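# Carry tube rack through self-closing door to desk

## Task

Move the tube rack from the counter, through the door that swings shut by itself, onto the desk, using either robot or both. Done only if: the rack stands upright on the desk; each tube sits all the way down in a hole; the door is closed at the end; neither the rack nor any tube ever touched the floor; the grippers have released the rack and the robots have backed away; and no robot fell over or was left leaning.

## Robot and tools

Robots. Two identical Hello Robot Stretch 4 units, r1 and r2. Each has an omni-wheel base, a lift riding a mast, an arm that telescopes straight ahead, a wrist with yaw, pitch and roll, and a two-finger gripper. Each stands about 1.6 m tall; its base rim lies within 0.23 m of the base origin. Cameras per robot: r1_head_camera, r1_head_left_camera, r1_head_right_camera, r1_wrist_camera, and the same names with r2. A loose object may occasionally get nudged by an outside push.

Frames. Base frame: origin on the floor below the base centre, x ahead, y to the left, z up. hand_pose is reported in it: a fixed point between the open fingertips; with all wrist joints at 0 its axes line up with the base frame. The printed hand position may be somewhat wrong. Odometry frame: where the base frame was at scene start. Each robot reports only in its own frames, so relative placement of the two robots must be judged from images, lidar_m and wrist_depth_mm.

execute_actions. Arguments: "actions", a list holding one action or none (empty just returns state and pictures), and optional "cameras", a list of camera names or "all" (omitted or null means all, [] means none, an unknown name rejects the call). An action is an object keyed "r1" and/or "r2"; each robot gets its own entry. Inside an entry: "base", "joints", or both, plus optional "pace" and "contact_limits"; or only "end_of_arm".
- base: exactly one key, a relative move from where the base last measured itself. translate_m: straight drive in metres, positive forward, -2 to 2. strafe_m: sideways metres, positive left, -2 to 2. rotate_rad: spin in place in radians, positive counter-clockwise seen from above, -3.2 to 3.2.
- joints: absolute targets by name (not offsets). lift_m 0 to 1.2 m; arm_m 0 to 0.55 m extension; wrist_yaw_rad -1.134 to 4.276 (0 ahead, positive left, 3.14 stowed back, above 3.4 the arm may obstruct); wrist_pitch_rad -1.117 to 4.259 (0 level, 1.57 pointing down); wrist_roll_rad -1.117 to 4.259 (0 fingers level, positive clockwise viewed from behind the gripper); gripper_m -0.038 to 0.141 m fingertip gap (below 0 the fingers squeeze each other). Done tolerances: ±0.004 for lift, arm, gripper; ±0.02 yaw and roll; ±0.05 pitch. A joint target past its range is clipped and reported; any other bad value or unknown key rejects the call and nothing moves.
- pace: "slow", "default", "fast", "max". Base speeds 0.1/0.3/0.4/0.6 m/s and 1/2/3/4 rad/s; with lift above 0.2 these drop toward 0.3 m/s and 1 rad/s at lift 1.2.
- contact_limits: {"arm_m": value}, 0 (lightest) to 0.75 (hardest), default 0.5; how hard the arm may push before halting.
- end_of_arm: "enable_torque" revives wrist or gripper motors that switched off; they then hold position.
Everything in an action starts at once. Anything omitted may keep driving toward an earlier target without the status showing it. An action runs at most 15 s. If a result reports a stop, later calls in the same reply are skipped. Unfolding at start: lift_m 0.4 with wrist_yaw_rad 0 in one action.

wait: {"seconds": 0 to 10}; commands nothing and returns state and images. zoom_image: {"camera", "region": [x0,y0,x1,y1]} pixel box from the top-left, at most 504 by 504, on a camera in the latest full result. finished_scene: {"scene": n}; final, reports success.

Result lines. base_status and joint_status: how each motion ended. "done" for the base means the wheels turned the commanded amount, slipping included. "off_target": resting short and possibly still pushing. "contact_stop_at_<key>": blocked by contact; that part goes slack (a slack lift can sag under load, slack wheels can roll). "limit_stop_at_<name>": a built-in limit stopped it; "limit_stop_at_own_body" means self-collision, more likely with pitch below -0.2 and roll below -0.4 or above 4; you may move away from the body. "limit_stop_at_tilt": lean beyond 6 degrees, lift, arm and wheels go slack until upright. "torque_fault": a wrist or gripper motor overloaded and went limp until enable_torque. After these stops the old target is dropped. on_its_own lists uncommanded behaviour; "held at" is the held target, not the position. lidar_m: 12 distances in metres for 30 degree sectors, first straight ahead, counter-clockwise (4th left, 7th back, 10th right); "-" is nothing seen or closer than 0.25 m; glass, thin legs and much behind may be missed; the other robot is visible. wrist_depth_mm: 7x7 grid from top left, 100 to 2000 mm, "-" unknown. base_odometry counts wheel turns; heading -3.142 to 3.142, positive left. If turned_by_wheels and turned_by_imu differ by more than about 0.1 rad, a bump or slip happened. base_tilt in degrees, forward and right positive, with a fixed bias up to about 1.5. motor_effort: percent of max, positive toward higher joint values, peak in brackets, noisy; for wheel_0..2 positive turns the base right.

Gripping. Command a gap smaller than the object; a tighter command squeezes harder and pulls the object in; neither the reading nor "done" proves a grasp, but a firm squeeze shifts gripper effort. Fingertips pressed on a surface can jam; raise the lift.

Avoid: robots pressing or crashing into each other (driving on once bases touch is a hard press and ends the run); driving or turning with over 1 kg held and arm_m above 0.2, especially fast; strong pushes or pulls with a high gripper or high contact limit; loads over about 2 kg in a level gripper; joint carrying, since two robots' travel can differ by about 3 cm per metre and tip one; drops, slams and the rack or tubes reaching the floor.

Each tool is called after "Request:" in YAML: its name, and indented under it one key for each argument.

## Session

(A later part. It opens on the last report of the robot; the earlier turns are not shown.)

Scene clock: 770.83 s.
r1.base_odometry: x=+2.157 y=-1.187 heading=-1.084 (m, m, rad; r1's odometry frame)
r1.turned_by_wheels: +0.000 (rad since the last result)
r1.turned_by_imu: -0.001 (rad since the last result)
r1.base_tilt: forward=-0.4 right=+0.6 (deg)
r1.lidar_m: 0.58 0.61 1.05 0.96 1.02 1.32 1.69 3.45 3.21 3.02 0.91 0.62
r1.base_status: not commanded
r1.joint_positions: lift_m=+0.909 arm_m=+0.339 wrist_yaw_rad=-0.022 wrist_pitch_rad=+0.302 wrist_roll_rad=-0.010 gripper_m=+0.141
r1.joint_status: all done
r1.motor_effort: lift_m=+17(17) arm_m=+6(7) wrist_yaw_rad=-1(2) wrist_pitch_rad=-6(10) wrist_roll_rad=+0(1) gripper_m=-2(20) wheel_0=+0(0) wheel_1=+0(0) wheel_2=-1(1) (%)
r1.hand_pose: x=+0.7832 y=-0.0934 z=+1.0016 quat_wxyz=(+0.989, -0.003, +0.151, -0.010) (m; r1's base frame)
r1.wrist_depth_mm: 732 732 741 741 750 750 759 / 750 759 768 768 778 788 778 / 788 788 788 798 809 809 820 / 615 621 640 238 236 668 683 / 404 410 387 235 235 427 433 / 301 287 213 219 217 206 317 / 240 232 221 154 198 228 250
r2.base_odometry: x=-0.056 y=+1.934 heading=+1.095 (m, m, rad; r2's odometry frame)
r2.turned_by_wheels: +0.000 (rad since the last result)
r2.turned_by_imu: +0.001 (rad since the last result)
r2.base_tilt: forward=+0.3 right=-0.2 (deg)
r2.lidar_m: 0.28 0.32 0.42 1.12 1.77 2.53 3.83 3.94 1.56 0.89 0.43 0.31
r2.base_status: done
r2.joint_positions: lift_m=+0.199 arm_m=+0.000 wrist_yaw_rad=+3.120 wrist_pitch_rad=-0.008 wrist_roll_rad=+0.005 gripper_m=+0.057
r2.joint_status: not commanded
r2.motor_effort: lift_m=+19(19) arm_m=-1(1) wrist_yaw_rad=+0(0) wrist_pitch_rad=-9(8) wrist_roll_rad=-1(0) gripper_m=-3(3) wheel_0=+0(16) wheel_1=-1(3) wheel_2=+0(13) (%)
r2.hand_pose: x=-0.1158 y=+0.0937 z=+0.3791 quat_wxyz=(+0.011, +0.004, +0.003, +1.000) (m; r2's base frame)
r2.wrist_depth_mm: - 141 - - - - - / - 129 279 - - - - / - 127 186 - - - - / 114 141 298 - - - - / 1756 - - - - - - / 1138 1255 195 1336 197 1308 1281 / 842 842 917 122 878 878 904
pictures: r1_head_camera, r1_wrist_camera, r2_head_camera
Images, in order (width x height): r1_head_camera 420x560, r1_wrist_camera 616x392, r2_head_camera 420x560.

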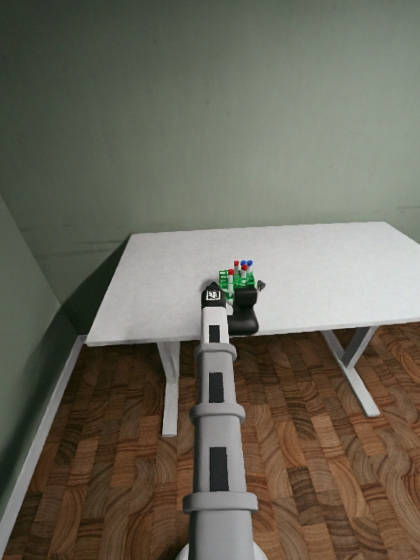

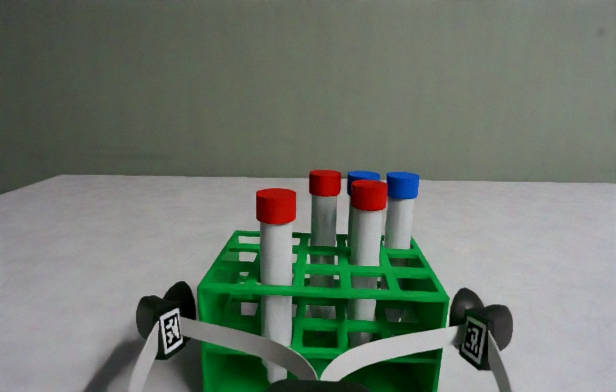

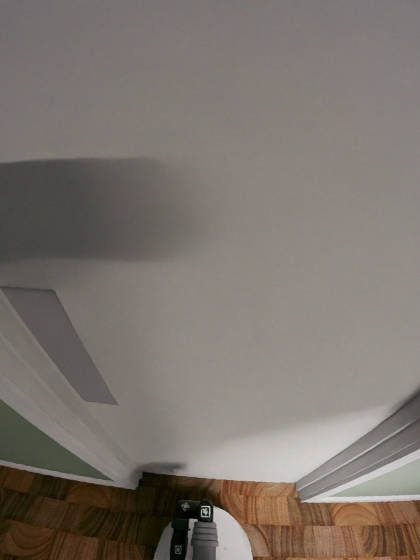

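The rack is released on the desk and the door is closing. Next I'll retract the arm and move both robots clear.

Request:
execute_actions:
  actions:
    - {"r1": {"base": {"translate_m": -0.25}, "joints": {"arm_m": 0.0}, "pace": "fast"}, "r2": {"base": {"translate_m": -0.3}, "pace": "fast"}}
  cameras: ["r1_head_camera", "r1_wrist_camera", "r2_head_camera"]

Scene clock: 775.90 s.
r1.base_odometry: x=+2.041 y=-0.966 heading=-1.084 (m, m, rad; r1's odometry frame)
r1.turned_by_wheels: +0.000 (rad since the last result)
r1.turned_by_imu: -0.002 (rad since the last result)
r1.base_tilt: forward=-0.6 right=+0.8 (deg)
r1.lidar_m: 0.83 0.85 1.03 0.94 0.99 1.25 1.23 3.18 3.25 3.06 1.27 0.89
r1.base_status: done
r1.joint_positions: lift_m=+0.909 arm_m=+0.001 wrist_yaw_rad=-0.022 wrist_pitch_rad=+0.302 wrist_roll_rad=-0.010 gripper_m=+0.141
r1.joint_status: all done
r1.motor_effort: lift_m=+17(16) arm_m=-6(8) wrist_yaw_rad=-1(3) wrist_pitch_rad=-7(7) wrist_roll_rad=+0(1) gripper_m=+0(2) wheel_0=+0(7) wheel_1=+0(5) wheel_2=-1(11) (%)
r1.hand_pose: x=+0.4454 y=-0.0935 z=+1.0015 quat_wxyz=(+0.989, -0.003, +0.151, -0.010) (m; r1's base frame)
r1.wrist_depth_mm: 1255 1255 1255 1281 1281 1281 1281 / 1281 1281 1308 1308 1308 1336 1336 / 1336 1308 1336 809 1366 1366 1366 / 1366 707 715 741 741 676 691 / 1430 1464 1430 1464 1499 1499 1537 / 1499 1499 1537 1537 1576 1537 1576 / 1464 1499 1397 154 1430 1464 1464
r2.base_odometry: x=-0.194 y=+1.667 heading=+1.095 (m, m, rad; r2's odometry frame)
r2.turned_by_wheels: +0.000 (rad since the last result)
r2.turned_by_imu: +0.002 (rad since the last result)
r2.base_tilt: forward=+0.3 right=-0.2 (deg)
r2.lidar_m: 0.58 0.64 0.81 1.69 1.80 2.56 3.49 3.62 1.21 1.24 0.74 0.61
r2.base_status: done
r2.joint_positions: lift_m=+0.199 arm_m=+0.000 wrist_yaw_rad=+3.120 wrist_pitch_rad=-0.008 wrist_roll_rad=+0.005 gripper_m=+0.057
r2.joint_status: not commanded
r2.motor_effort: lift_m=+19(19) arm_m=-1(1) wrist_yaw_rad=+0(1) wrist_pitch_rad=-8(8) wrist_roll_rad=+0(0) gripper_m=-6(4) wheel_0=+0(8) wheel_1=+2(1) wheel_2=-1(10) (%)
r2.hand_pose: x=-0.1158 y=+0.0937 z=+0.3791 quat_wxyz=(+0.011, +0.004, +0.003, +1.000) (m; r2's base frame)
r2.wrist_depth_mm: - 140 - - - - - / - 129 281 - - - - / - 127 185 - - - - / 114 141 298 - - - - / 1808 - - - - - - / 1160 1255 195 1308 198 1336 1281 / 842 854 904 122 891 878 904
pictures: r1_head_camera, r1_wrist_camera, r2_head_camera
Images, in order (width x height): r1_head_camera 420x560, r1_wrist_camera 616x392, r2_head_camera 420x560.

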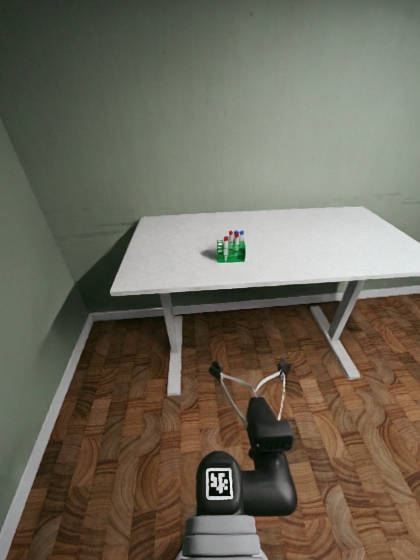

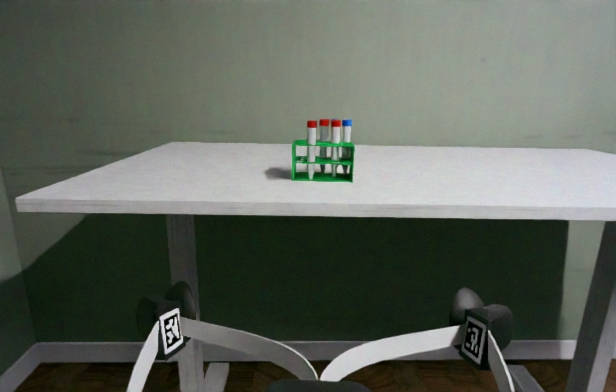

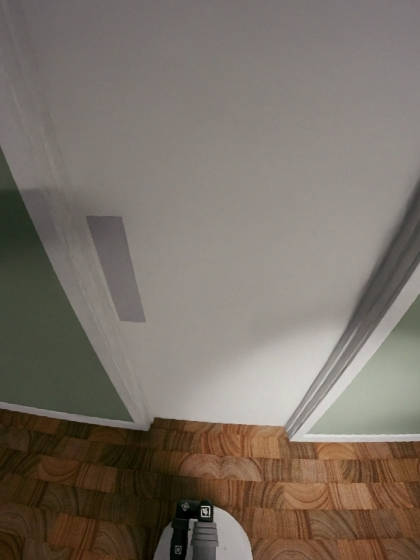

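Request:
zoom_image:
  camera: "r1_wrist_camera"
  region: [270, 105, 380, 195]

Request:
zoom_image:
  camera: "r2_head_camera"
  region: [100, 370, 340, 470]

Region (270, 105, 380, 195) of r1_wrist_camera's 616x392 image, scaled by 4.582; it fills the top 412 rows of this view, and the rest is white.

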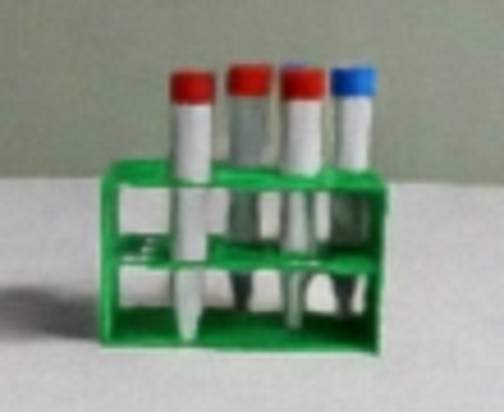

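Region (100, 370, 340, 470) of r2_head_camera's 420x560 image, scaled by 2.100, with more detail than that image has; it fills the top 210 rows of this view, and the rest is white.

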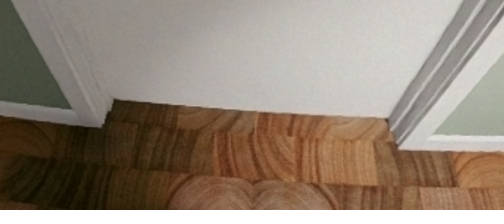

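The rack is upright with all tubes seated, the door is shut, and both robots are clear.

Request:
finished_scene:
  scene: 1

The scene is finished: the task was done.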